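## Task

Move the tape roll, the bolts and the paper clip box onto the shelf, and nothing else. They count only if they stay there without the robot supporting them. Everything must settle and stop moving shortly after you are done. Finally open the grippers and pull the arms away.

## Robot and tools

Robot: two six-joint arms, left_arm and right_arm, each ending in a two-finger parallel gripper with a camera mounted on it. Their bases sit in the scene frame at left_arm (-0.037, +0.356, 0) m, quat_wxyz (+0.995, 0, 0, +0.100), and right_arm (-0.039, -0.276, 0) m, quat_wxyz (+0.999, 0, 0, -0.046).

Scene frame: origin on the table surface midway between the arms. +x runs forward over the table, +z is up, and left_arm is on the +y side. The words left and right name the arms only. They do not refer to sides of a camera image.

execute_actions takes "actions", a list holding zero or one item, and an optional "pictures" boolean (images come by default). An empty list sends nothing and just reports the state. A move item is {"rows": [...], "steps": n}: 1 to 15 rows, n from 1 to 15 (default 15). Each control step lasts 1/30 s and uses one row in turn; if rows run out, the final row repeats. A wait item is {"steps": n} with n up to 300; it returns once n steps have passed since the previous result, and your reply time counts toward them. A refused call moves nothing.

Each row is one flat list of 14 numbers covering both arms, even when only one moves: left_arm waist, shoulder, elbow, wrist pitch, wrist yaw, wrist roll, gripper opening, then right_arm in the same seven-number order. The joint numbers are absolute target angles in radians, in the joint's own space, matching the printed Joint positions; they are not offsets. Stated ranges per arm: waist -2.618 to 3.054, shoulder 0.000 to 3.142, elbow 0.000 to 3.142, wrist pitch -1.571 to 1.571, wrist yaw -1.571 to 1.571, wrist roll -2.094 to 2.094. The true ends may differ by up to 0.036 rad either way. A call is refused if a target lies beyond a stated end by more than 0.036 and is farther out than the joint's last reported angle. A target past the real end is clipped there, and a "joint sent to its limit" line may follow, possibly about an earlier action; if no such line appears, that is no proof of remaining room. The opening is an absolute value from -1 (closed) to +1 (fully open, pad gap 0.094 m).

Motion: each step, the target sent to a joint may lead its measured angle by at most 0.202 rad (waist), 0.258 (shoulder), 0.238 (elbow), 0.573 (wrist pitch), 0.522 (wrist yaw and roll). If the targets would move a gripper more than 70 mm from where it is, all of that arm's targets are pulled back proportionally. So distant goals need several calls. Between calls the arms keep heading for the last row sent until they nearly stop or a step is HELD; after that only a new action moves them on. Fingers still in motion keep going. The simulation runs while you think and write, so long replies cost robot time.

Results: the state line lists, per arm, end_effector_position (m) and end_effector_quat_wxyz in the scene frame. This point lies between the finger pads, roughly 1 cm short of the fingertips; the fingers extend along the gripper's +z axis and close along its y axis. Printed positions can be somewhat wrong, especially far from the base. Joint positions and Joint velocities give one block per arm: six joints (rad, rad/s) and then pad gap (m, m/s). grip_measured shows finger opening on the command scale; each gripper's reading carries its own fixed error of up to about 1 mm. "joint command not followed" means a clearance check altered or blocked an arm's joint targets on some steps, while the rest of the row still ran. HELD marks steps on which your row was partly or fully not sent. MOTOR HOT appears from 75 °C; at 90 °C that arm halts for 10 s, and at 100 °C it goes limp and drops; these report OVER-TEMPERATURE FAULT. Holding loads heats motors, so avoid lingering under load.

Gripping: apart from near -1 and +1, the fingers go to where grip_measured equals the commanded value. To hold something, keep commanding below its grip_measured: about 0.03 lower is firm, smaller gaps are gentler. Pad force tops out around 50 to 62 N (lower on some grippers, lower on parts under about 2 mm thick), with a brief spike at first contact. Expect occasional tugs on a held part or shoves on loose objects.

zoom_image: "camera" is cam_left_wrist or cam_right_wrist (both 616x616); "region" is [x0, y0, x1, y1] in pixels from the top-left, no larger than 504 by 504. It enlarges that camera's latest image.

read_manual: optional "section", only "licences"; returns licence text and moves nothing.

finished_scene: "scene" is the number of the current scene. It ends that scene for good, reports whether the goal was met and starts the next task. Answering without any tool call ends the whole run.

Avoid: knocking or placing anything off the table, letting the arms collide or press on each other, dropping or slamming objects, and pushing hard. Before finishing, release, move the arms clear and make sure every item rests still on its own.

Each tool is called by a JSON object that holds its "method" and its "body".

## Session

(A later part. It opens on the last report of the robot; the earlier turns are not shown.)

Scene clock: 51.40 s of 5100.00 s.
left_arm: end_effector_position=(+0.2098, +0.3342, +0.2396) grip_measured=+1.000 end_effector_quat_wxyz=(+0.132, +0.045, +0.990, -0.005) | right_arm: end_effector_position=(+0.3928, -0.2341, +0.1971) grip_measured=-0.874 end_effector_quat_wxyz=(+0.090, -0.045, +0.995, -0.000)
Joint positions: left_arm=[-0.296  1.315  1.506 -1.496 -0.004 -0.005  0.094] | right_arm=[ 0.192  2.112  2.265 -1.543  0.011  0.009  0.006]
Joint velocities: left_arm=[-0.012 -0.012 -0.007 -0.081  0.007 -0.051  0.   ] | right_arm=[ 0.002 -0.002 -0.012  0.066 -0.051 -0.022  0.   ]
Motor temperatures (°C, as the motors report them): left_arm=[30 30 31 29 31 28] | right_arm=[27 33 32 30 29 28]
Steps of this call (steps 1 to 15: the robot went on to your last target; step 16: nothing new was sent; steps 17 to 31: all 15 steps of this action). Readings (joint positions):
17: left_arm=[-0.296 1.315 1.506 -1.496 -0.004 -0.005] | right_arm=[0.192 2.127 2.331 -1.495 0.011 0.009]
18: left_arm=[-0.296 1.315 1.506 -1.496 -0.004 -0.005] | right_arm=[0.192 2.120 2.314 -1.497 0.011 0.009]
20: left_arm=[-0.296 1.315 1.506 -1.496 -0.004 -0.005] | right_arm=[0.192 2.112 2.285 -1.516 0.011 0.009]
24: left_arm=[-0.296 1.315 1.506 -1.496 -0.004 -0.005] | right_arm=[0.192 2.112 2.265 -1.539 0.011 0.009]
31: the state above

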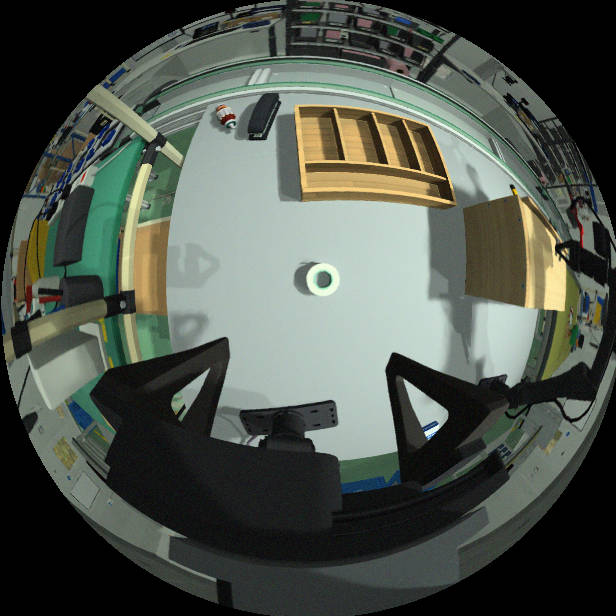

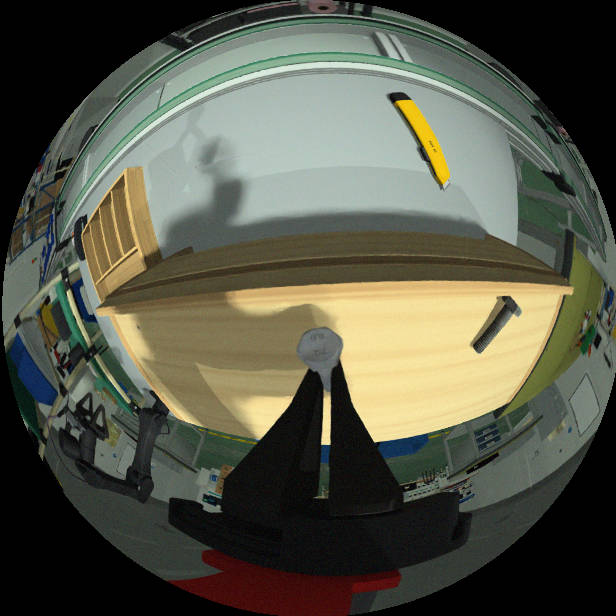

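Release, lift.

{"method": "execute_actions", "body": {"actions": [{"rows":[[-0.3,1.3,1.5,-1.5,0,0,1,0.2,2.11,2.26,-1.55,0,0,-0.5],[-0.3,1.3,1.5,-1.5,0,0,1,0.2,2.11,2.26,-1.55,0,0,0.2]],"steps":10}]}}

{"method": "execute_actions", "body": {"actions": [{"rows":[[-0.3,1.3,1.5,-1.5,0,0,1,0.2,1.9,2.25,-1.5,0,0,0.4],[-0.3,1.3,1.5,-1.5,0,0,1,0.2,1.9,2.25,-1.5,0,0,0.4],[-0.3,1.3,1.5,-1.5,0,0,1,0.2,1.9,2.25,-1.5,0,0,0.4],[-0.3,1.3,1.5,-1.5,0,0,1,0.2,1.9,2.25,-1.5,0,0,0.4],[-0.3,1.3,1.5,-1.5,0,0,1,0.2,1.5,1.95,-1.5,0,0,0.4]],"steps":15}]}}

{"method": "execute_actions", "body": {"actions": [{"rows":[[-0.3,1.3,1.5,-1.5,0,0,1,1.0,1.45,1.7,-1.5,0,0,0.6]],"steps":15}], "pictures": false}}

{"method": "execute_actions", "body": {"actions": [{"rows":[[-0.3,1.3,1.5,-1.5,0,0,1,1.8,1.5,1.2,-1.27,0,0,0.6]],"steps":15}], "pictures": false}}

{"method": "execute_actions", "body": {"actions": [{"steps":15}]}}

Scene clock: 53.17 s of 5100.00 s.
left_arm: end_effector_position=(+0.2098, +0.3342, +0.2396) grip_measured=+1.000 end_effector_quat_wxyz=(+0.132, +0.045, +0.990, -0.005) | right_arm: end_effector_position=(+0.3927, -0.2341, +0.1971) grip_measured=+0.198 end_effector_quat_wxyz=(+0.090, -0.045, +0.995, -0.000)
Joint positions: left_arm=[-0.296  1.315  1.506 -1.496 -0.004 -0.005  0.094] | right_arm=[ 0.192  2.112  2.265 -1.543  0.011  0.008  0.056]
Joint velocities: left_arm=[ 0.007 -0.007  0.007 -0.066 -0.022 -0.037  0.   ] | right_arm=[-0.007  0.007 -0.002  0.022  0.051 -0.007  0.   ]
Motor temperatures (°C, as the motors report them): left_arm=[30 30 31 29 31 28] | right_arm=[27 34 32 30 29 28]
Steps of this call (steps 1 to 15: the robot went on to your last target; steps 16 to 43: nothing new was sent; steps 44 to 53: all 10 steps of this action). Readings (joint positions):
44: left_arm=[-0.296 1.315 1.506 -1.496 -0.004 -0.005] | right_arm=[0.192 2.112 2.265 -1.543 0.011 0.008]
45: left_arm=[-0.296 1.315 1.506 -1.496 -0.004 -0.005] | right_arm=[0.192 2.112 2.265 -1.543 0.011 0.008]
47: left_arm=[-0.296 1.315 1.506 -1.496 -0.004 -0.005] | right_arm=[0.192 2.112 2.265 -1.543 0.011 0.008]
51: left_arm=[-0.296 1.315 1.506 -1.496 -0.004 -0.005] | right_arm=[0.192 2.112 2.265 -1.543 0.011 0.008]
53: the state above

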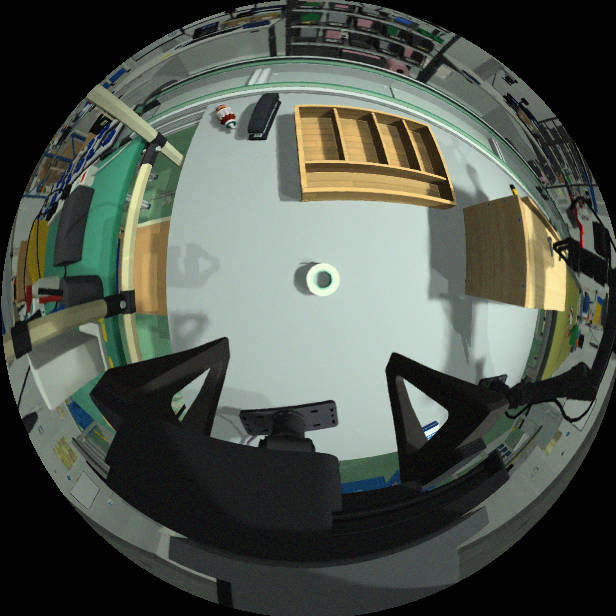

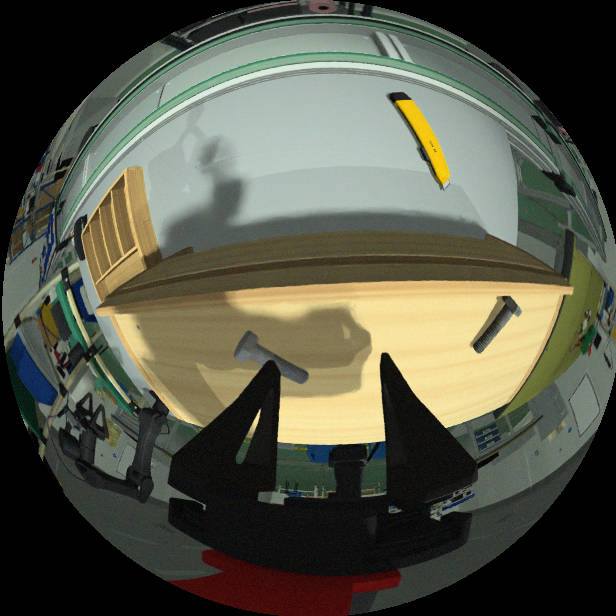

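Scene clock: 53.67 s of 5100.00 s.
left_arm: end_effector_position=(+0.2098, +0.3342, +0.2396) grip_measured=+1.000 end_effector_quat_wxyz=(+0.132, +0.045, +0.990, -0.005) | right_arm: end_effector_position=(+0.2674, -0.2466, +0.3535) grip_measured=+0.398 end_effector_quat_wxyz=(+0.299, -0.042, +0.953, +0.011)
Joint positions: left_arm=[-0.296  1.315  1.506 -1.496 -0.004 -0.005  0.094] | right_arm=[ 0.192  1.441  1.978 -1.5    0.011  0.008  0.066]
Joint velocities: left_arm=[ 0.002 -0.002  0.002  0.022 -0.007 -0.037  0.   ] | right_arm=[0.007 0.007 0.007 0.022 0.007 0.066 0.001]
Motor temperatures (°C, as the motors report them): left_arm=[30 30 31 29 31 28] | right_arm=[27 34 32 30 29 28]
Steps of this call (steps 1 to 15: all 15 steps of this action). Readings (joint positions):
1: left_arm=[-0.296 1.315 1.506 -1.496 -0.004 -0.005] | right_arm=[0.192 2.095 2.255 -1.535 0.011 0.008]
2: left_arm=[-0.296 1.315 1.506 -1.496 -0.004 -0.005] | right_arm=[0.192 2.072 2.242 -1.529 0.011 0.008]
4: left_arm=[-0.296 1.315 1.506 -1.496 -0.004 -0.005] | right_arm=[0.192 2.008 2.237 -1.525 0.011 0.008]
8: left_arm=[-0.296 1.315 1.506 -1.496 -0.004 -0.005] | right_arm=[0.192 1.703 2.004 -1.492 0.011 0.008]
15: the state above

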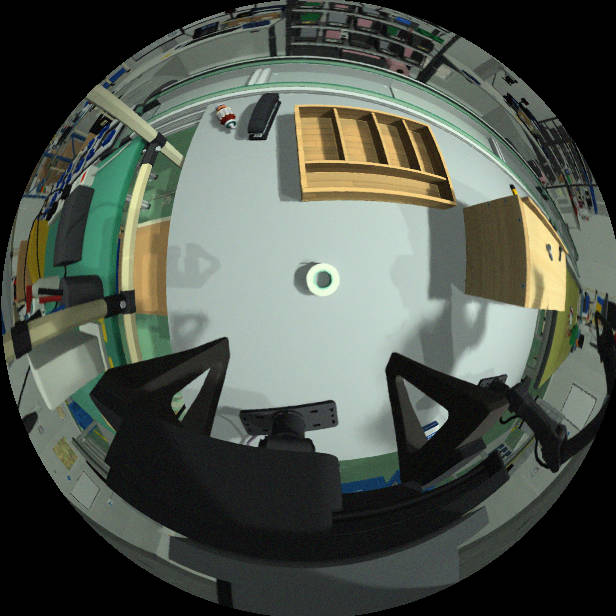

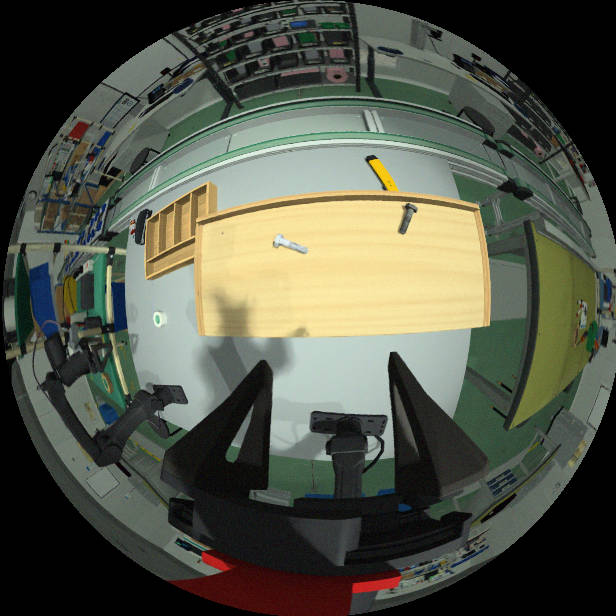

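Scene clock: 54.17 s of 5100.00 s.
left_arm: end_effector_position=(+0.2098, +0.3342, +0.2396) grip_measured=+1.000 end_effector_quat_wxyz=(+0.132, +0.045, +0.990, -0.005) | right_arm: end_effector_position=(+0.1382, -0.0396, +0.2579) grip_measured=+0.598 end_effector_quat_wxyz=(+0.136, -0.437, +0.886, +0.075)
Joint positions: left_arm=[-0.296  1.315  1.506 -1.496 -0.004 -0.005  0.094] | right_arm=[ 1.01   1.472  1.697 -1.485 -0.014  0.004  0.075]
Joint velocities: left_arm=[ 0.007 -0.007 -0.002 -0.051  0.007 -0.037  0.   ] | right_arm=[-0.007 -0.12   0.007 -0.037  0.037 -0.022  0.   ]
Motor temperatures (°C, as the motors report them): left_arm=[30 30 31 29 31 28] | right_arm=[27 34 32 30 29 28]
Steps of this call (steps 1 to 15: all 15 steps of this action). Readings (joint positions):
1: left_arm=[-0.296 1.315 1.506 -1.496 -0.004 -0.005] | right_arm=[0.218 1.435 1.947 -1.482 0.025 0.009]
2: left_arm=[-0.296 1.315 1.506 -1.496 -0.004 -0.005] | right_arm=[0.267 1.428 1.896 -1.470 0.027 0.009]
4: left_arm=[-0.296 1.315 1.506 -1.496 -0.004 -0.005] | right_arm=[0.390 1.433 1.796 -1.471 0.025 0.009]
8: left_arm=[-0.296 1.315 1.506 -1.496 -0.004 -0.005] | right_arm=[0.683 1.481 1.701 -1.482 0.016 0.008]
15: the state above

Scene clock: 54.67 s of 5100.00 s.
left_arm: end_effector_position=(+0.2098, +0.3342, +0.2396) grip_measured=+1.000 end_effector_quat_wxyz=(+0.132, +0.045, +0.990, -0.005) | right_arm: end_effector_position=(-0.0790, -0.0306, +0.1124) grip_measured=+0.598 end_effector_quat_wxyz=(+0.018, +0.757, -0.654, +0.009)
Joint positions: left_arm=[-0.296  1.315  1.506 -1.496 -0.004 -0.005  0.094] | right_arm=[ 1.812  1.522  1.196 -1.282 -0.015  0.002  0.075]
Joint velocities: left_arm=[ 0.007  0.002  0.002 -0.066  0.051 -0.066  0.   ] | right_arm=[ 0.134 -0.1   -0.012 -0.007 -0.022 -0.007  0.   ]
Motor temperatures (°C, as the motors report them): left_arm=[30 30 31 29 31 28] | right_arm=[27 34 32 30 29 28]
Steps of this call (steps 1 to 15: all 15 steps of this action). Readings (joint positions):
1: left_arm=[-0.296 1.315 1.506 -1.496 -0.004 -0.005] | right_arm=[1.032 1.464 1.668 -1.453 0.002 0.005]
2: left_arm=[-0.296 1.315 1.506 -1.496 -0.004 -0.005] | right_arm=[1.076 1.455 1.621 -1.415 0.009 0.005]
4: left_arm=[-0.296 1.315 1.506 -1.496 -0.004 -0.005] | right_arm=[1.185 1.460 1.515 -1.361 0.008 0.005]
8: left_arm=[-0.296 1.315 1.506 -1.496 -0.004 -0.005] | right_arm=[1.422 1.499 1.283 -1.296 0.008 0.005]
15: the state above

Scene clock: 55.17 s of 5100.00 s.
left_arm: end_effector_position=(+0.2098, +0.3342, +0.2396) grip_measured=+1.000 end_effector_quat_wxyz=(+0.132, +0.045, +0.990, -0.005) | right_arm: end_effector_position=(-0.0779, -0.0304, +0.1137) grip_measured=+0.598 end_effector_quat_wxyz=(+0.015, +0.756, -0.655, +0.008)
Joint positions: left_arm=[-0.296  1.315  1.506 -1.496 -0.004 -0.005  0.094] | right_arm=[ 1.809  1.516  1.196 -1.282 -0.013  0.002  0.075]
Joint velocities: left_arm=[ 0.002  0.012 -0.012 -0.007 -0.081 -0.037  0.   ] | right_arm=[ 0.002 -0.007  0.012 -0.037  0.022 -0.007  0.001]
Motor temperatures (°C, as the motors report them): left_arm=[30 30 31 29 31 28] | right_arm=[27 34 32 30 29 28]
Steps of this call (steps 1 to 15: the robot went on to your last target). Readings (joint positions):
1: left_arm=[-0.296 1.315 1.506 -1.496 -0.004 -0.005] | right_arm=[1.813 1.519 1.196 -1.282 -0.015 0.002]
2: left_arm=[-0.296 1.315 1.506 -1.496 -0.004 -0.005] | right_arm=[1.811 1.517 1.196 -1.282 -0.014 0.002]
4: left_arm=[-0.296 1.315 1.506 -1.496 -0.004 -0.005] | right_arm=[1.809 1.516 1.196 -1.282 -0.013 0.002]
8: left_arm=[-0.296 1.315 1.506 -1.496 -0.004 -0.005] | right_arm=[1.809 1.516 1.196 -1.282 -0.013 0.002]
15: the state above
All arms were judged still, so your last target was given up. Only a new action makes them travel on or press farther. Fingers that are still opening or closing keep moving.

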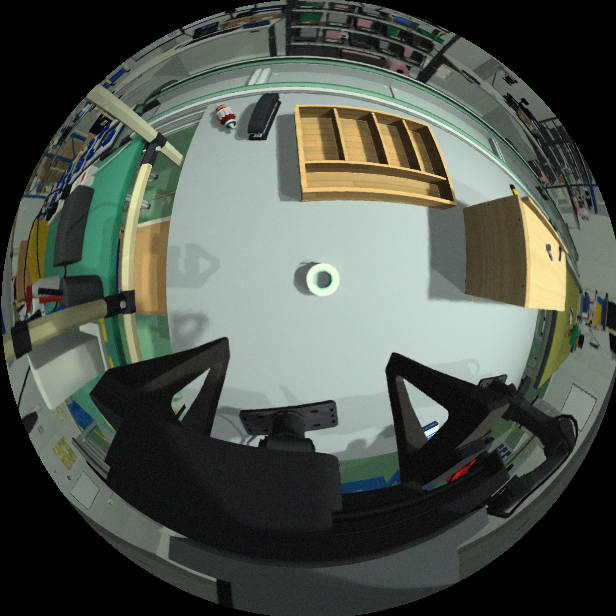

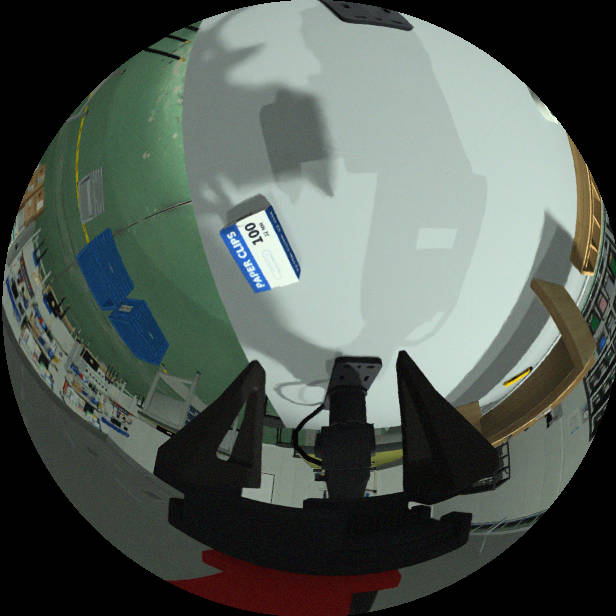

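{"method": "execute_actions", "body": {"actions": [{"rows":[[-0.3,1.3,1.5,-1.5,0,0,1,2.01,1.66,1.1,-1.02,0,-0.2,0.6]],"steps":15}], "pictures": false}}

{"method": "execute_actions", "body": {"actions": [{"steps":10}]}}

Scene clock: 57.13 s of 5100.00 s.
left_arm: end_effector_position=(+0.2098, +0.3342, +0.2396) grip_measured=+1.000 end_effector_quat_wxyz=(+0.132, +0.045, +0.990, -0.005) | right_arm: end_effector_position=(-0.1359, -0.0184, +0.0506) grip_measured=+0.598 end_effector_quat_wxyz=(+0.016, +0.869, -0.494, +0.014)
Joint positions: left_arm=[-0.296  1.315  1.506 -1.496 -0.004 -0.005  0.094] | right_arm=[ 2.017  1.676  1.104 -1.04  -0.006 -0.184  0.075]
Joint velocities: left_arm=[-0.002  0.002 -0.012 -0.066 -0.007 -0.037  0.   ] | right_arm=[ 0.002 -0.012  0.002  0.081 -0.037 -0.095 -0.   ]
Motor temperatures (°C, as the motors report them): left_arm=[30 30 31 29 31 28] | right_arm=[27 33 32 30 29 28]
Steps of this call (steps 1 to 44: nothing new was sent; steps 45 to 59: all 15 steps of this action). Readings (joint positions):
45: left_arm=[-0.296 1.315 1.506 -1.496 -0.004 -0.005] | right_arm=[1.830 1.525 1.189 -1.262 0.001 -0.021]
46: left_arm=[-0.296 1.315 1.506 -1.496 -0.004 -0.005] | right_arm=[1.874 1.545 1.179 -1.224 0.008 -0.048]
48: left_arm=[-0.296 1.315 1.506 -1.496 -0.004 -0.005] | right_arm=[1.968 1.610 1.153 -1.141 0.004 -0.101]
52: left_arm=[-0.296 1.315 1.506 -1.496 -0.004 -0.005] | right_arm=[2.018 1.679 1.106 -1.070 -0.006 -0.157]
59: the state above

Scene clock: 57.47 s of 5100.00 s.
left_arm: end_effector_position=(+0.2098, +0.3342, +0.2396) grip_measured=+1.000 end_effector_quat_wxyz=(+0.132, +0.045, +0.990, -0.005) | right_arm: end_effector_position=(-0.1365, -0.0167, +0.0505) grip_measured=+0.598 end_effector_quat_wxyz=(+0.013, +0.871, -0.491, +0.011)
Joint positions: left_arm=[-0.296  1.315  1.506 -1.496 -0.004 -0.005  0.094] | right_arm=[ 2.017  1.676  1.104 -1.033 -0.006 -0.191  0.075]
Joint velocities: left_arm=[ 0.007 -0.017 -0.002 -0.022  0.022 -0.007  0.   ] | right_arm=[-0.007 -0.007 -0.002  0.022 -0.037  0.037 -0.001]
Motor temperatures (°C, as the motors report them): left_arm=[30 30 31 29 31 28] | right_arm=[27 33 32 30 29 28]
Steps of this call (steps 1 to 10: the robot went on to your last target). Readings (joint positions):
1: left_arm=[-0.296 1.315 1.506 -1.496 -0.004 -0.005] | right_arm=[2.017 1.676 1.104 -1.039 -0.006 -0.186]
2: left_arm=[-0.296 1.315 1.506 -1.496 -0.004 -0.005] | right_arm=[2.017 1.676 1.104 -1.037 -0.006 -0.187]
4: left_arm=[-0.296 1.315 1.506 -1.496 -0.004 -0.005] | right_arm=[2.017 1.676 1.104 -1.035 -0.006 -0.188]
8: left_arm=[-0.296 1.315 1.506 -1.496 -0.004 -0.005] | right_arm=[2.017 1.676 1.104 -1.033 -0.006 -0.190]
10: the state above

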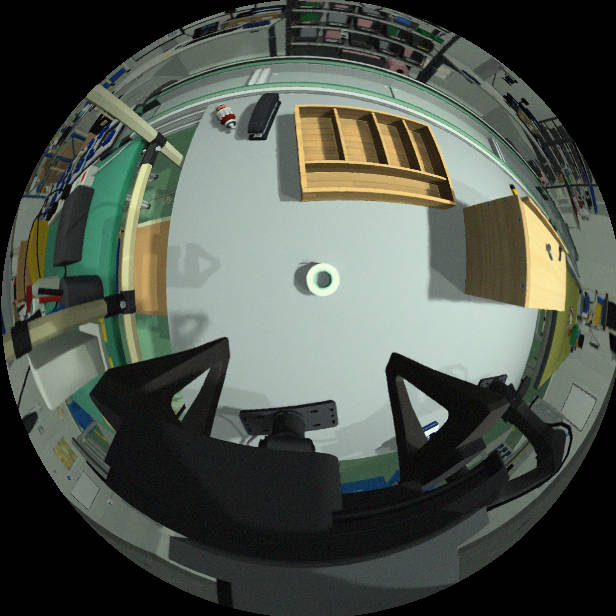

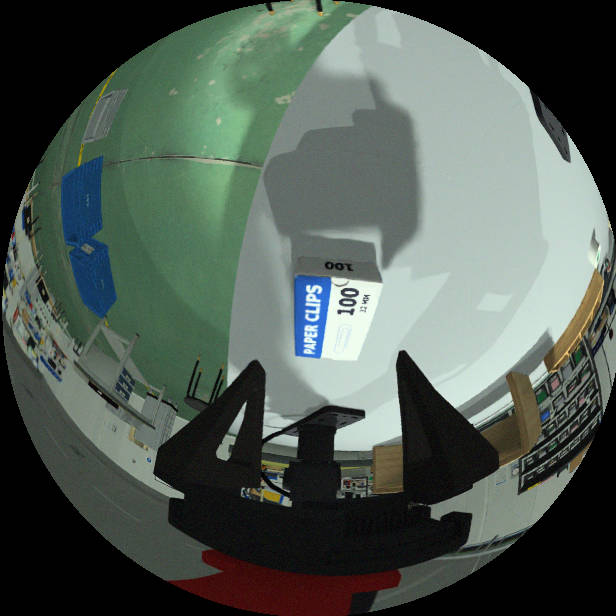

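{"method": "execute_actions", "body": {"actions": [{"rows":[[-0.3,1.3,1.5,-1.5,0,0,1,2.01,1.72,1.11,-0.96,0,-0.17,0.6],[-0.3,1.3,1.5,-1.5,0,0,1,2.01,1.77,1.08,-0.88,0,-0.17,0.6]],"steps":15}]}}

Scene clock: 58.90 s of 5100.00 s.
left_arm: end_effector_position=(+0.2098, +0.3342, +0.2396) grip_measured=+1.000 end_effector_quat_wxyz=(+0.132, +0.045, +0.990, -0.005) | right_arm: end_effector_position=(-0.1446, +0.0052, +0.0221) grip_measured=+0.598 end_effector_quat_wxyz=(+0.003, +0.868, -0.496, -0.001)
Joint positions: left_arm=[-0.296  1.315  1.506 -1.496 -0.004 -0.005  0.094] | right_arm=[ 2.017  1.773  1.096 -0.897 -0.006 -0.179  0.075]
Joint velocities: left_arm=[ 0.007 -0.007 -0.012 -0.066 -0.022 -0.007  0.   ] | right_arm=[ 0.002 -0.007  0.002  0.022  0.007 -0.066 -0.   ]
Motor temperatures (°C, as the motors report them): left_arm=[30 30 31 29 31 28] | right_arm=[27 33 32 30 29 28]
Steps of this call (steps 1 to 15: the robot went on to your last target; steps 16 to 28: nothing new was sent; steps 29 to 43: all 15 steps of this action). Readings (joint positions):
29: left_arm=[-0.296 1.315 1.506 -1.496 -0.004 -0.005] | right_arm=[2.017 1.680 1.104 -1.028 -0.006 -0.189]
30: left_arm=[-0.296 1.315 1.506 -1.496 -0.004 -0.005] | right_arm=[2.017 1.692 1.104 -1.011 -0.006 -0.187]
32: left_arm=[-0.296 1.315 1.506 -1.496 -0.004 -0.005] | right_arm=[2.017 1.732 1.104 -0.963 -0.006 -0.184]
36: left_arm=[-0.296 1.315 1.506 -1.496 -0.004 -0.005] | right_arm=[2.017 1.773 1.098 -0.916 -0.006 -0.180]
43: the state above

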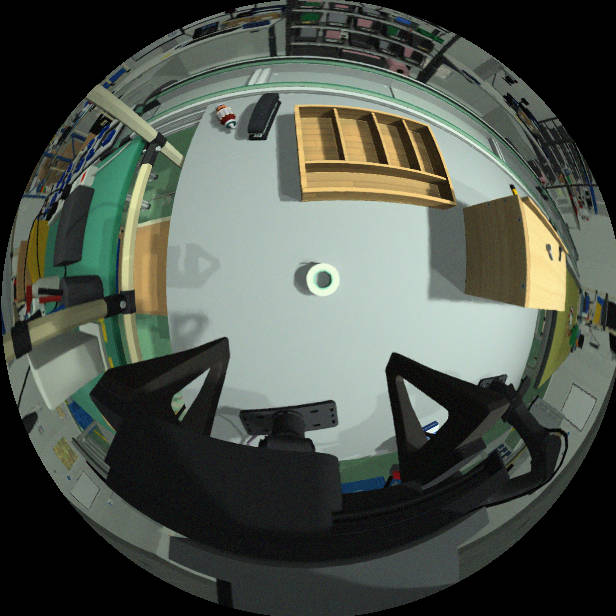

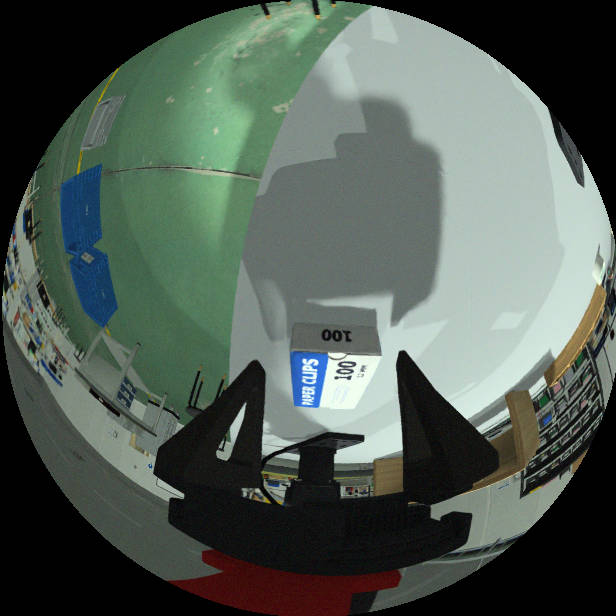

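Good. Close.

{"method": "execute_actions", "body": {"actions": [{"rows":[[-0.3,1.3,1.5,-1.5,0,0,1,2.01,1.77,1.08,-0.88,0,-0.17,0.2],[-0.3,1.3,1.5,-1.5,0,0,1,2.01,1.77,1.08,-0.88,0,-0.17,-0.1]],"steps":12}], "pictures": false}}

Scene clock: 59.93 s of 5100.00 s.
left_arm: end_effector_position=(+0.2098, +0.3342, +0.2396) grip_measured=+1.000 end_effector_quat_wxyz=(+0.132, +0.045, +0.990, -0.005) | right_arm: end_effector_position=(-0.1450, +0.0064, +0.0221) grip_measured=-0.076 end_effector_quat_wxyz=(+0.001, +0.868, -0.496, -0.003)
Joint positions: left_arm=[-0.296  1.315  1.506 -1.496 -0.004 -0.005  0.094] | right_arm=[ 2.017  1.773  1.096 -0.892 -0.005 -0.178  0.043]
Joint velocities: left_arm=[-0.012 -0.007 -0.007 -0.037  0.007 -0.022  0.   ] | right_arm=[-0.002 -0.002 -0.012  0.007 -0.081 -0.007 -0.   ]
Motor temperatures (°C, as the motors report them): left_arm=[30 30 31 29 31 28] | right_arm=[27 33 32 30 29 28]
Steps of this call (steps 1 to 15: the robot went on to your last target; steps 16 to 19: nothing new was sent; steps 20 to 31: all 12 steps of this action). Readings (joint positions):
20: left_arm=[-0.296 1.315 1.506 -1.496 -0.004 -0.005] | right_arm=[2.017 1.773 1.096 -0.892 -0.006 -0.179]
21: left_arm=[-0.296 1.315 1.506 -1.496 -0.004 -0.005] | right_arm=[2.017 1.773 1.096 -0.892 -0.005 -0.179]
23: left_arm=[-0.296 1.315 1.506 -1.496 -0.004 -0.005] | right_arm=[2.017 1.773 1.096 -0.892 -0.005 -0.178]
27: left_arm=[-0.296 1.315 1.506 -1.496 -0.004 -0.005] | right_arm=[2.017 1.773 1.096 -0.892 -0.005 -0.178]
31: the state above

{"method": "execute_actions", "body": {"actions": [{"rows":[[-0.3,1.3,1.5,-1.5,0,0,1,2.01,1.6,1.3,-1.1,0,-0.17,-0.11],[-0.3,1.3,1.5,-1.5,0,0,1,2.01,1.6,1.3,-1.1,0,-0.17,-0.11],[-0.3,1.3,1.5,-1.5,0,0,1,2.01,1.5,1.6,-1.4,0,-0.17,-0.11],[-0.3,1.3,1.5,-1.5,0,0,1,2.01,1.5,1.6,-1.4,0,-0.17,-0.11],[-0.3,1.3,1.5,-1.5,0,0,1,2.01,1.5,1.9,-1.5,0,0,-0.11]],"steps":15}], "pictures": false}}

{"method": "execute_actions", "body": {"actions": [{"rows":[[-0.3,1.3,1.5,-1.5,0,0,1,1.2,1.5,2.0,-1.5,0,0,-0.11]],"steps":15}], "pictures": false}}

{"method": "execute_actions", "body": {"actions": [{"rows":[[-0.3,1.3,1.5,-1.5,0,0,1,0.45,1.5,2.05,-1.5,0,0,-0.11]],"steps":15}], "pictures": false}}

{"method": "execute_actions", "body": {"actions": [{"rows":[[-0.3,1.3,1.5,-1.5,0,0,1,0.45,1.6,2.1,-1.5,0,0,-0.11],[-0.3,1.3,1.5,-1.5,0,0,1,0.45,1.6,2.1,-1.5,0,0,-0.11],[-0.3,1.3,1.5,-1.5,0,0,1,0.45,1.6,2.1,-1.5,0,0,-0.11],[-0.3,1.3,1.5,-1.5,0,0,1,0.45,1.8,2.25,-1.5,0,0,-0.11],[-0.3,1.3,1.5,-1.5,0,0,1,0.45,1.8,2.25,-1.5,0,0,-0.11],[-0.3,1.3,1.5,-1.5,0,0,1,0.45,1.8,2.25,-1.5,0,0,-0.11],[-0.3,1.3,1.5,-1.5,0,0,1,0.45,1.8,2.25,-1.5,0,0,-0.11],[-0.3,1.3,1.5,-1.5,0,0,1,0.45,1.9,2.3,-1.5,0,0,-0.11],[-0.3,1.3,1.5,-1.5,0,0,1,0.45,1.9,2.3,-1.5,0,0,-0.11],[-0.3,1.3,1.5,-1.5,0,0,1,0.45,1.9,2.3,-1.5,0,0,-0.11],[-0.3,1.3,1.5,-1.5,0,0,1,0.45,2.0,2.3,-1.5,0,0,-0.11]],"steps":15}], "pictures": false}}

{"method": "execute_actions", "body": {"actions": [{"rows":[[-0.3,1.3,1.5,-1.5,0,0,1,0.45,2.07,2.29,-1.5,0,0,-0.11]],"steps":15}]}}

Scene clock: 63.90 s of 5100.00 s.
left_arm: end_effector_position=(+0.2098, +0.3342, +0.2396) grip_measured=+1.000 end_effector_quat_wxyz=(+0.132, +0.045, +0.990, -0.005) | right_arm: end_effector_position=(-0.1567, +0.0383, +0.3098) grip_measured=-0.076 end_effector_quat_wxyz=(-0.150, +0.801, -0.539, -0.213)
Joint positions: left_arm=[-0.296  1.315  1.506 -1.496 -0.004 -0.005  0.094] | right_arm=[ 2.017  1.506  1.865 -1.403 -0.005 -0.031  0.043]
Joint velocities: left_arm=[-0.002 -0.012  0.002  0.022  0.051 -0.037  0.   ] | right_arm=[ 0.017 -0.398  0.901 -0.022  0.022  0.11  -0.001]
Motor temperatures (°C, as the motors report them): left_arm=[30 30 31 29 31 28] | right_arm=[27 33 32 30 29 28]
Steps of this call (steps 1 to 15: the robot went on to your last target; steps 16 to 90: nothing new was sent; then 0.47 s passed at rest; steps 91 to 105: all 15 steps of this action). Readings (joint positions):
91: left_arm=[-0.296 1.315 1.506 -1.496 -0.004 -0.005] | right_arm=[2.017 1.766 1.111 -0.917 -0.005 -0.178]
92: left_arm=[-0.296 1.315 1.506 -1.496 -0.004 -0.005] | right_arm=[2.017 1.752 1.135 -0.954 -0.005 -0.178]
94: left_arm=[-0.296 1.315 1.506 -1.496 -0.004 -0.005] | right_arm=[2.017 1.692 1.198 -1.038 -0.005 -0.178]
98: left_arm=[-0.296 1.315 1.506 -1.496 -0.004 -0.005] | right_arm=[2.017 1.575 1.394 -1.234 -0.005 -0.108]
105: the state above

Scene clock: 64.40 s of 5100.00 s.
left_arm: end_effector_position=(+0.2098, +0.3342, +0.2396) grip_measured=+1.000 end_effector_quat_wxyz=(+0.132, +0.045, +0.990, -0.005) | right_arm: end_effector_position=(+0.1115, +0.0146, +0.3382) grip_measured=-0.077 end_effector_quat_wxyz=(+0.243, -0.502, +0.818, +0.140)
Joint positions: left_arm=[-0.296  1.315  1.506 -1.496 -0.004 -0.005  0.094] | right_arm=[ 1.192  1.509  1.985 -1.48   0.015 -0.005  0.043]
Joint velocities: left_arm=[-0.012 -0.012  0.002 -0.007 -0.007 -0.022  0.   ] | right_arm=[ 0.032  0.017 -0.002 -0.139 -0.066 -0.022  0.001]
Motor temperatures (°C, as the motors report them): left_arm=[30 30 31 29 31 28] | right_arm=[27 33 32 30 29 28]
Steps of this call (steps 1 to 15: all 15 steps of this action). Readings (joint positions):
1: left_arm=[-0.296 1.315 1.506 -1.496 -0.004 -0.005] | right_arm=[1.988 1.497 1.907 -1.419 -0.024 -0.030]
2: left_arm=[-0.296 1.315 1.506 -1.496 -0.004 -0.005] | right_arm=[1.930 1.496 1.944 -1.431 -0.032 -0.028]
4: left_arm=[-0.296 1.315 1.506 -1.496 -0.004 -0.005] | right_arm=[1.779 1.494 1.981 -1.433 -0.027 -0.021]
8: left_arm=[-0.296 1.315 1.506 -1.496 -0.004 -0.005] | right_arm=[1.472 1.501 1.985 -1.452 -0.015 -0.013]
15: the state above

Scene clock: 64.90 s of 5100.00 s.
left_arm: end_effector_position=(+0.2098, +0.3342, +0.2396) grip_measured=+1.000 end_effector_quat_wxyz=(+0.132, +0.045, +0.990, -0.005) | right_arm: end_effector_position=(+0.2691, -0.1654, +0.3463) grip_measured=-0.077 end_effector_quat_wxyz=(+0.286, -0.166, +0.943, +0.043)
Joint positions: left_arm=[-0.296  1.315  1.506 -1.496 -0.004 -0.005  0.094] | right_arm=[ 0.443  1.512  2.017 -1.49   0.014 -0.003  0.043]
Joint velocities: left_arm=[-0.007 -0.012  0.012  0.066  0.051 -0.007  0.   ] | right_arm=[-0.022  0.027 -0.002 -0.051 -0.007 -0.051  0.   ]
Motor temperatures (°C, as the motors report them): left_arm=[30 30 31 29 31 28] | right_arm=[27 33 32 30 29 28]
Steps of this call (steps 1 to 15: all 15 steps of this action). Readings (joint positions):
1: left_arm=[-0.296 1.315 1.506 -1.496 -0.004 -0.005] | right_arm=[1.163 1.510 1.990 -1.486 -0.008 -0.007]
2: left_arm=[-0.296 1.315 1.506 -1.496 -0.004 -0.005] | right_arm=[1.104 1.511 1.997 -1.488 -0.019 -0.007]
4: left_arm=[-0.296 1.315 1.506 -1.496 -0.004 -0.005] | right_arm=[0.954 1.512 2.010 -1.487 -0.017 -0.007]
8: left_arm=[-0.296 1.315 1.506 -1.496 -0.004 -0.005] | right_arm=[0.647 1.512 2.017 -1.486 -0.010 -0.006]
15: the state above

Scene clock: 65.40 s of 5100.00 s.
left_arm: end_effector_position=(+0.2098, +0.3342, +0.2396) grip_measured=+1.000 end_effector_quat_wxyz=(+0.132, +0.045, +0.990, -0.005) | right_arm: end_effector_position=(+0.3742, -0.1266, +0.2383) grip_measured=-0.077 end_effector_quat_wxyz=(+0.162, -0.172, +0.971, +0.023)
Joint positions: left_arm=[-0.296  1.315  1.506 -1.496 -0.004 -0.005  0.094] | right_arm=[ 0.443  2.025  2.271 -1.487  0.011 -0.003  0.043]
Joint velocities: left_arm=[ 0.007 -0.007  0.007  0.022  0.037  0.022  0.   ] | right_arm=[-0.002  0.505 -0.002 -0.007 -0.051 -0.095  0.   ]
Motor temperatures (°C, as the motors report them): left_arm=[30 30 31 29 31 28] | right_arm=[27 33 32 30 29 28]
Steps of this call (steps 1 to 15: all 15 steps of this action). Readings (joint positions):
1: left_arm=[-0.296 1.315 1.506 -1.496 -0.004 -0.005] | right_arm=[0.443 1.523 2.033 -1.502 0.013 -0.003]
2: left_arm=[-0.296 1.315 1.506 -1.496 -0.004 -0.005] | right_arm=[0.443 1.539 2.054 -1.507 0.013 -0.003]
4: left_arm=[-0.296 1.315 1.506 -1.496 -0.004 -0.005] | right_arm=[0.443 1.599 2.116 -1.525 0.013 -0.003]
8: left_arm=[-0.296 1.315 1.506 -1.496 -0.004 -0.005] | right_arm=[0.443 1.787 2.242 -1.494 0.012 -0.003]
15: the state above

Scene clock: 65.90 s of 5100.00 s.
left_arm: end_effector_position=(+0.2098, +0.3342, +0.2396) grip_measured=+1.000 end_effector_quat_wxyz=(+0.132, +0.045, +0.990, -0.005) | right_arm: end_effector_position=(+0.3787, -0.1249, +0.2146) grip_measured=-0.077 end_effector_quat_wxyz=(+0.133, -0.173, +0.976, +0.018)
Joint positions: left_arm=[-0.296  1.315  1.506 -1.496 -0.004 -0.005  0.094] | right_arm=[ 0.443  2.081  2.271 -1.492  0.011 -0.003  0.043]
Joint velocities: left_arm=[ 0.007 -0.007 -0.002 -0.022 -0.095  0.037  0.   ] | right_arm=[ 0.002 -0.007  0.002 -0.037 -0.081 -0.022  0.001]
Motor temperatures (°C, as the motors report them): left_arm=[30 30 31 29 31 28] | right_arm=[27 33 32 30 29 28]
Steps of this call (steps 1 to 15: all 15 steps of this action). Readings (joint positions):
1: left_arm=[-0.296 1.315 1.506 -1.496 -0.004 -0.005] | right_arm=[0.443 2.045 2.271 -1.489 0.011 -0.003]
2: left_arm=[-0.296 1.315 1.506 -1.496 -0.004 -0.005] | right_arm=[0.443 2.058 2.271 -1.490 0.011 -0.003]
4: left_arm=[-0.296 1.315 1.506 -1.496 -0.004 -0.005] | right_arm=[0.443 2.077 2.271 -1.491 0.011 -0.003]
8: left_arm=[-0.296 1.315 1.506 -1.496 -0.004 -0.005] | right_arm=[0.443 2.081 2.271 -1.492 0.011 -0.003]
15: the state above

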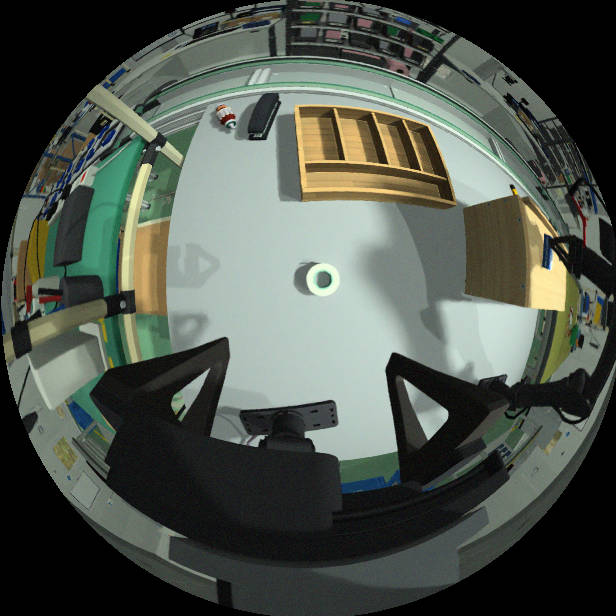

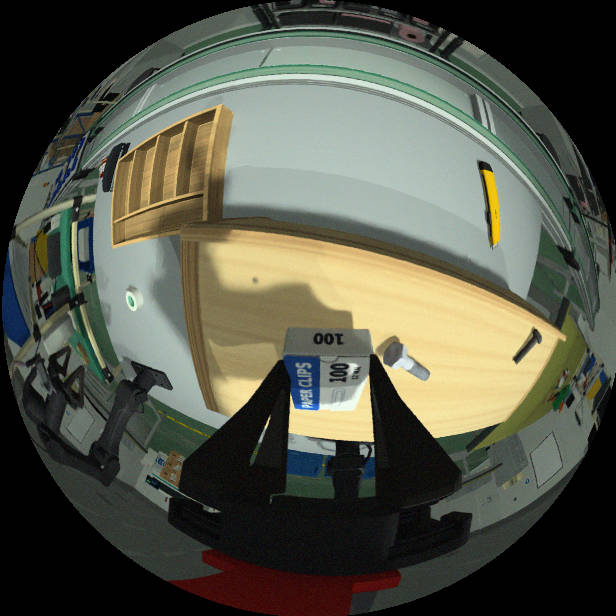

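{"method": "execute_actions", "body": {"actions": [{"rows":[[-0.3,1.3,1.5,-1.5,0,0,1,0.52,2.08,2.29,-1.5,0,0,-0.11],[-0.3,1.3,1.5,-1.5,0,0,1,0.52,2.08,2.29,-1.5,0,0,-0.11],[-0.3,1.3,1.5,-1.5,0,0,1,0.52,2.08,2.29,-1.5,0,0,-0.11],[-0.3,1.3,1.5,-1.5,0,0,1,0.52,2.08,2.29,-1.5,0,0,-0.11],[-0.3,1.3,1.5,-1.5,0,0,1,0.52,2.105,2.28,-1.5,0,0,-0.11]],"steps":15}]}}

Scene clock: 67.17 s of 5100.00 s.
left_arm: end_effector_position=(+0.2098, +0.3342, +0.2396) grip_measured=+1.000 end_effector_quat_wxyz=(+0.132, +0.045, +0.990, -0.005) | right_arm: end_effector_position=(+0.3653, -0.0897, +0.2097) grip_measured=-0.077 end_effector_quat_wxyz=(+0.126, -0.214, +0.968, +0.024)
Joint positions: left_arm=[-0.296  1.315  1.506 -1.496 -0.004 -0.005  0.094] | right_arm=[ 0.526  2.092  2.271 -1.493  0.006 -0.003  0.043]
Joint velocities: left_arm=[-0.007 -0.007 -0.002 -0.051 -0.022  0.007  0.   ] | right_arm=[-0.017 -0.002 -0.002 -0.022 -0.051 -0.022 -0.001]
Motor temperatures (°C, as the motors report them): left_arm=[30 30 31 29 31 28] | right_arm=[27 34 32 30 29 28]
Steps of this call (steps 1 to 15: the robot went on to your last target; steps 16 to 23: nothing new was sent; steps 24 to 38: all 15 steps of this action). Readings (joint positions):
24: left_arm=[-0.296 1.315 1.506 -1.496 -0.004 -0.005] | right_arm=[0.449 2.081 2.271 -1.492 0.013 -0.003]
25: left_arm=[-0.296 1.315 1.506 -1.496 -0.004 -0.005] | right_arm=[0.460 2.081 2.271 -1.492 0.014 -0.003]
27: left_arm=[-0.296 1.315 1.506 -1.496 -0.004 -0.005] | right_arm=[0.491 2.081 2.271 -1.492 0.014 -0.003]
31: left_arm=[-0.296 1.315 1.506 -1.496 -0.004 -0.005] | right_arm=[0.526 2.088 2.271 -1.493 0.007 -0.003]
38: the state above

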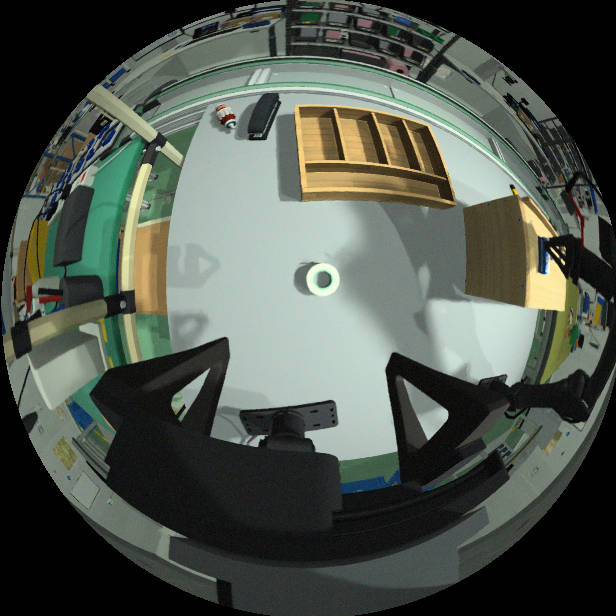

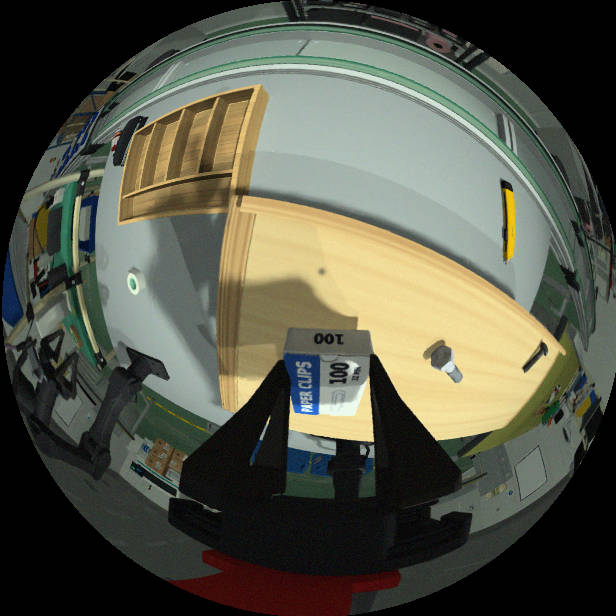

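{"method": "execute_actions", "body": {"actions": [{"rows":[[-0.3,1.3,1.5,-1.5,0,0,1,0.475,2.1,2.28,-1.5,0,0,-0.11],[-0.3,1.3,1.5,-1.5,0,0,1,0.475,2.1,2.28,-1.5,0,0,-0.11],[-0.3,1.3,1.5,-1.5,0,0,1,0.475,2.1,2.28,-1.5,0,0,-0.11],[-0.3,1.3,1.5,-1.5,0,0,1,0.475,2.125,2.27,-1.5,0,0,-0.11]],"steps":15}]}}

Scene clock: 68.57 s of 5100.00 s.
left_arm: end_effector_position=(+0.2098, +0.3342, +0.2396) grip_measured=+1.000 end_effector_quat_wxyz=(+0.132, +0.045, +0.990, -0.005) | right_arm: end_effector_position=(+0.3747, -0.1078, +0.2026) grip_measured=-0.077 end_effector_quat_wxyz=(+0.117, -0.191, +0.974, +0.023)
Joint positions: left_arm=[-0.296  1.315  1.506 -1.496 -0.004 -0.005  0.094] | right_arm=[ 0.478  2.109  2.271 -1.493  0.    -0.003  0.043]
Joint velocities: left_arm=[-0.017  0.007 -0.002 -0.051  0.007 -0.022  0.   ] | right_arm=[-0.012 -0.007 -0.012  0.007 -0.022  0.051  0.   ]
Motor temperatures (°C, as the motors report them): left_arm=[30 30 31 29 31 28] | right_arm=[27 34 32 30 29 28]
Steps of this call (steps 1 to 15: the robot went on to your last target; steps 16 to 27: nothing new was sent; steps 28 to 42: all 15 steps of this action). Readings (joint positions):
28: left_arm=[-0.296 1.315 1.506 -1.496 -0.004 -0.005] | right_arm=[0.522 2.092 2.271 -1.493 0.004 -0.003]
29: left_arm=[-0.296 1.315 1.506 -1.496 -0.004 -0.005] | right_arm=[0.515 2.092 2.271 -1.493 0.000 -0.003]
31: left_arm=[-0.296 1.315 1.506 -1.496 -0.004 -0.005] | right_arm=[0.498 2.094 2.271 -1.493 0.000 -0.003]
35: left_arm=[-0.296 1.315 1.506 -1.496 -0.004 -0.005] | right_arm=[0.478 2.104 2.271 -1.493 0.000 -0.003]
42: the state above

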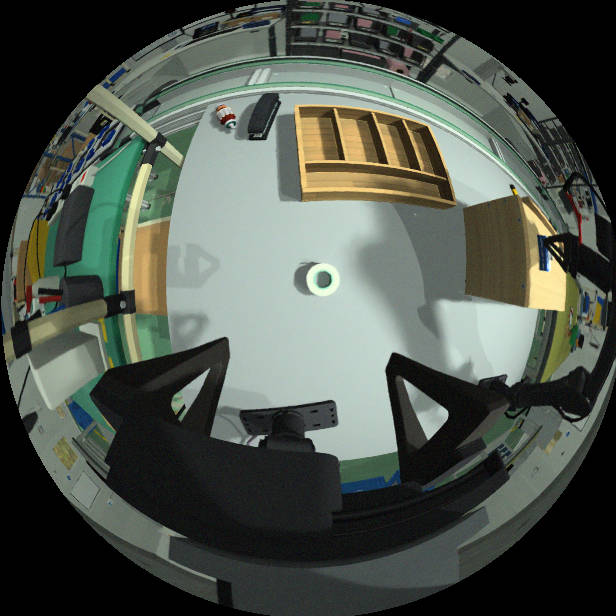

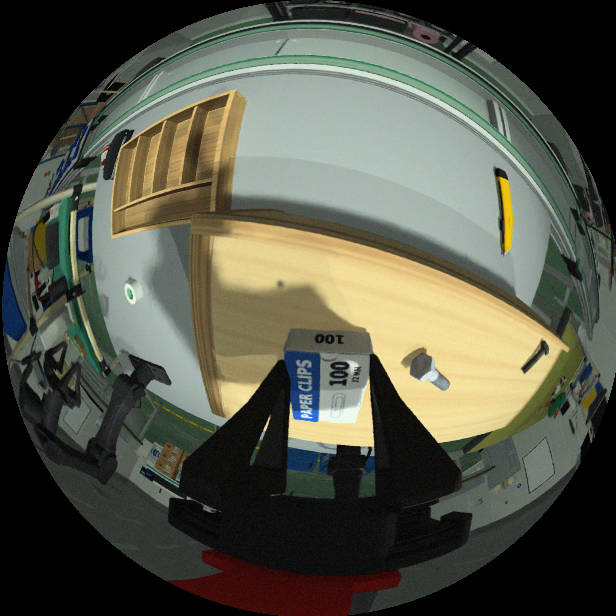

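{"method": "execute_actions", "body": {"actions": [{"rows":[[-0.3,1.3,1.5,-1.5,0,0,1,0.475,2.11,2.27,-1.5,0,0,0.25],[-0.3,1.3,1.5,-1.5,0,0,1,0.475,2.11,2.27,-1.5,0,0,0.25],[-0.3,1.3,1.5,-1.5,0,0,1,0.475,2.11,2.27,-1.5,0,0,0.25],[-0.3,1.3,1.5,-1.5,0,0,1,0.475,2.11,2.27,-1.5,0,0,0.25],[-0.3,1.3,1.5,-1.5,0,0,1,0.475,2.11,2.27,-1.5,0,0,0.25],[-0.3,1.3,1.5,-1.5,0,0,1,0.475,1.9,2.25,-1.5,0,0,0.25],[-0.3,1.3,1.5,-1.5,0,0,1,0.475,1.9,2.25,-1.5,0,0,0.25],[-0.3,1.3,1.5,-1.5,0,0,1,0.475,1.9,2.25,-1.5,0,0,0.25],[-0.3,1.3,1.5,-1.5,0,0,1,0.475,1.9,2.25,-1.5,0,0,0.25],[-0.3,1.3,1.5,-1.5,0,0,1,0.475,1.6,2.05,-1.5,0,0,0.25]],"steps":15}], "pictures": false}}

{"method": "execute_actions", "body": {"actions": [{"rows":[[-0.3,1.3,1.5,-1.5,0,0,1,0.475,1.6,2.0,-1.5,0,0,1],[-0.3,1.3,1.5,-1.5,0,0,1,0.475,1.6,2.0,-1.5,0,0,1],[-0.3,1.3,1.5,-1.5,0,0,1,0.475,1.6,2.0,-1.5,0,0,1],[-0.3,1.3,1.5,-1.5,0,0,1,0.475,1.6,2.0,-1.5,0,0,1],[-0.3,1.3,1.5,-1.5,0,0,1,1.13,1.7,1.9,-1.5,0,0,1]],"steps":15}], "pictures": false}}

{"method": "execute_actions", "body": {"actions": [{"rows":[[-0.3,1.3,1.5,-1.5,0,0,1,1.13,2.0,1.8,-1.37,0,0,1]],"steps":15}], "pictures": false}}

{"method": "execute_actions", "body": {"actions": [{"steps":12}]}}

Scene clock: 71.03 s of 5100.00 s.
left_arm: end_effector_position=(+0.2098, +0.3342, +0.2396) grip_measured=+1.000 end_effector_quat_wxyz=(+0.132, +0.045, +0.990, -0.005) | right_arm: end_effector_position=(+0.2921, -0.1412, +0.3279) grip_measured=+0.248 end_effector_quat_wxyz=(+0.257, -0.186, +0.947, +0.050)
Joint positions: left_arm=[-0.296  1.315  1.506 -1.496 -0.004 -0.005  0.094] | right_arm=[ 0.478  1.634  2.082 -1.488  0.    -0.003  0.059]
Joint velocities: left_arm=[-0.007 -0.027  0.007  0.007 -0.11  -0.007  0.   ] | right_arm=[-0.012 -1.385 -0.007 -0.066  0.022 -0.066 -0.001]
Motor temperatures (°C, as the motors report them): left_arm=[30 30 31 29 31 28] | right_arm=[27 34 32 30 29 28]
Steps of this call (steps 1 to 15: the robot went on to your last target; steps 16 to 59: nothing new was sent; steps 60 to 74: all 15 steps of this action). Readings (joint positions):
60: left_arm=[-0.296 1.315 1.506 -1.496 -0.004 -0.005] | right_arm=[0.478 2.109 2.271 -1.493 0.000 -0.003]
61: left_arm=[-0.296 1.315 1.506 -1.496 -0.004 -0.005] | right_arm=[0.478 2.109 2.271 -1.493 0.000 -0.003]
63: left_arm=[-0.296 1.315 1.506 -1.496 -0.004 -0.005] | right_arm=[0.478 2.109 2.271 -1.493 0.000 -0.003]
67: left_arm=[-0.296 1.315 1.506 -1.496 -0.004 -0.005] | right_arm=[0.478 2.040 2.239 -1.493 0.000 -0.003]
74: the state above

Scene clock: 71.53 s of 5100.00 s.
left_arm: end_effector_position=(+0.2098, +0.3342, +0.2396) grip_measured=+1.000 end_effector_quat_wxyz=(+0.132, +0.045, +0.990, -0.005) | right_arm: end_effector_position=(+0.1688, +0.0154, +0.2345) grip_measured=+1.000 end_effector_quat_wxyz=(+0.110, -0.456, +0.882, +0.051)
Joint positions: left_arm=[-0.296  1.315  1.506 -1.496 -0.004 -0.005  0.094] | right_arm=[ 1.048  1.744  1.898 -1.482  0.01  -0.002  0.094]
Joint velocities: left_arm=[-0.017  0.007 -0.012 -0.037  0.051 -0.007  0.   ] | right_arm=[ 1.844  0.193 -0.125 -0.037 -0.183 -0.037  0.   ]
Motor temperatures (°C, as the motors report them): left_arm=[30 30 31 29 31 28] | right_arm=[27 34 32 30 29 28]
Steps of this call (steps 1 to 15: all 15 steps of this action). Readings (joint positions):
1: left_arm=[-0.296 1.315 1.506 -1.496 -0.004 -0.005] | right_arm=[0.478 1.592 2.079 -1.486 0.000 -0.003]
2: left_arm=[-0.296 1.315 1.506 -1.496 -0.004 -0.005] | right_arm=[0.478 1.561 2.075 -1.487 0.000 -0.003]
4: left_arm=[-0.296 1.315 1.506 -1.496 -0.004 -0.005] | right_arm=[0.478 1.539 2.068 -1.490 0.000 -0.003]
8: left_arm=[-0.296 1.315 1.506 -1.496 -0.004 -0.005] | right_arm=[0.614 1.592 2.004 -1.487 0.014 -0.002]
15: the state above

Scene clock: 72.03 s of 5100.00 s.
left_arm: end_effector_position=(+0.2098, +0.3342, +0.2396) grip_measured=+1.000 end_effector_quat_wxyz=(+0.132, +0.045, +0.990, -0.005) | right_arm: end_effector_position=(+0.1475, +0.0510, +0.1089) grip_measured=+1.000 end_effector_quat_wxyz=(-0.023, -0.500, +0.866, -0.006)
Joint positions: left_arm=[-0.296  1.315  1.506 -1.496 -0.004 -0.005  0.094] | right_arm=[ 1.138  2.025  1.789 -1.381 -0.013 -0.002  0.094]
Joint velocities: left_arm=[-0.012  0.007 -0.002 -0.11   0.037 -0.022  0.   ] | right_arm=[-0.002 -0.227 -0.007  0.051  0.022 -0.007  0.   ]
Motor temperatures (°C, as the motors report them): left_arm=[30 30 31 29 31 28] | right_arm=[27 34 32 30 29 28]
Steps of this call (steps 1 to 15: all 15 steps of this action). Readings (joint positions):
1: left_arm=[-0.296 1.315 1.506 -1.496 -0.004 -0.005] | right_arm=[1.098 1.764 1.894 -1.480 -0.001 -0.002]
2: left_arm=[-0.296 1.315 1.506 -1.496 -0.004 -0.005] | right_arm=[1.129 1.787 1.894 -1.471 -0.010 -0.002]
4: left_arm=[-0.296 1.315 1.506 -1.496 -0.004 -0.005] | right_arm=[1.146 1.858 1.882 -1.442 -0.014 -0.002]
8: left_arm=[-0.296 1.315 1.506 -1.496 -0.004 -0.005] | right_arm=[1.140 2.005 1.819 -1.389 -0.013 -0.002]
15: the state above

Scene clock: 72.43 s of 5100.00 s.
left_arm: end_effector_position=(+0.2098, +0.3342, +0.2396) grip_measured=+1.000 end_effector_quat_wxyz=(+0.132, +0.045, +0.990, -0.005) | right_arm: end_effector_position=(+0.1475, +0.0511, +0.1150) grip_measured=+1.000 end_effector_quat_wxyz=(-0.016, -0.500, +0.866, -0.002)
Joint positions: left_arm=[-0.296  1.315  1.506 -1.496 -0.004 -0.005  0.094] | right_arm=[ 1.138  2.008  1.789 -1.381 -0.013 -0.002  0.094]
Joint velocities: left_arm=[-0.007  0.017 -0.007  0.037  0.066 -0.007  0.   ] | right_arm=[-0.012 -0.007 -0.012  0.007 -0.081 -0.022  0.   ]
Motor temperatures (°C, as the motors report them): left_arm=[30 30 31 29 31 28] | right_arm=[27 34 32 30 29 28]
Steps of this call (steps 1 to 12: the robot went on to your last target). Readings (joint positions):
1: left_arm=[-0.296 1.315 1.506 -1.496 -0.004 -0.005] | right_arm=[1.138 2.018 1.789 -1.381 -0.013 -0.002]
2: left_arm=[-0.296 1.315 1.506 -1.496 -0.004 -0.005] | right_arm=[1.138 2.013 1.789 -1.381 -0.013 -0.002]
4: left_arm=[-0.296 1.315 1.506 -1.496 -0.004 -0.005] | right_arm=[1.138 2.008 1.789 -1.381 -0.013 -0.002]
8: left_arm=[-0.296 1.315 1.506 -1.496 -0.004 -0.005] | right_arm=[1.138 2.008 1.789 -1.381 -0.013 -0.002]
12: the state above

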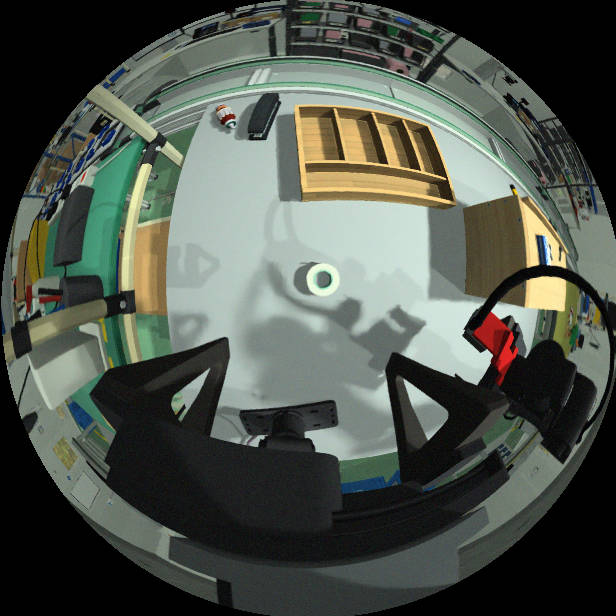

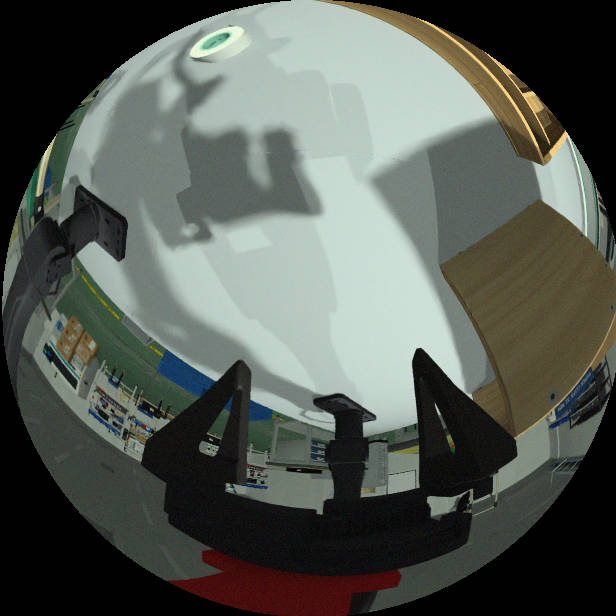

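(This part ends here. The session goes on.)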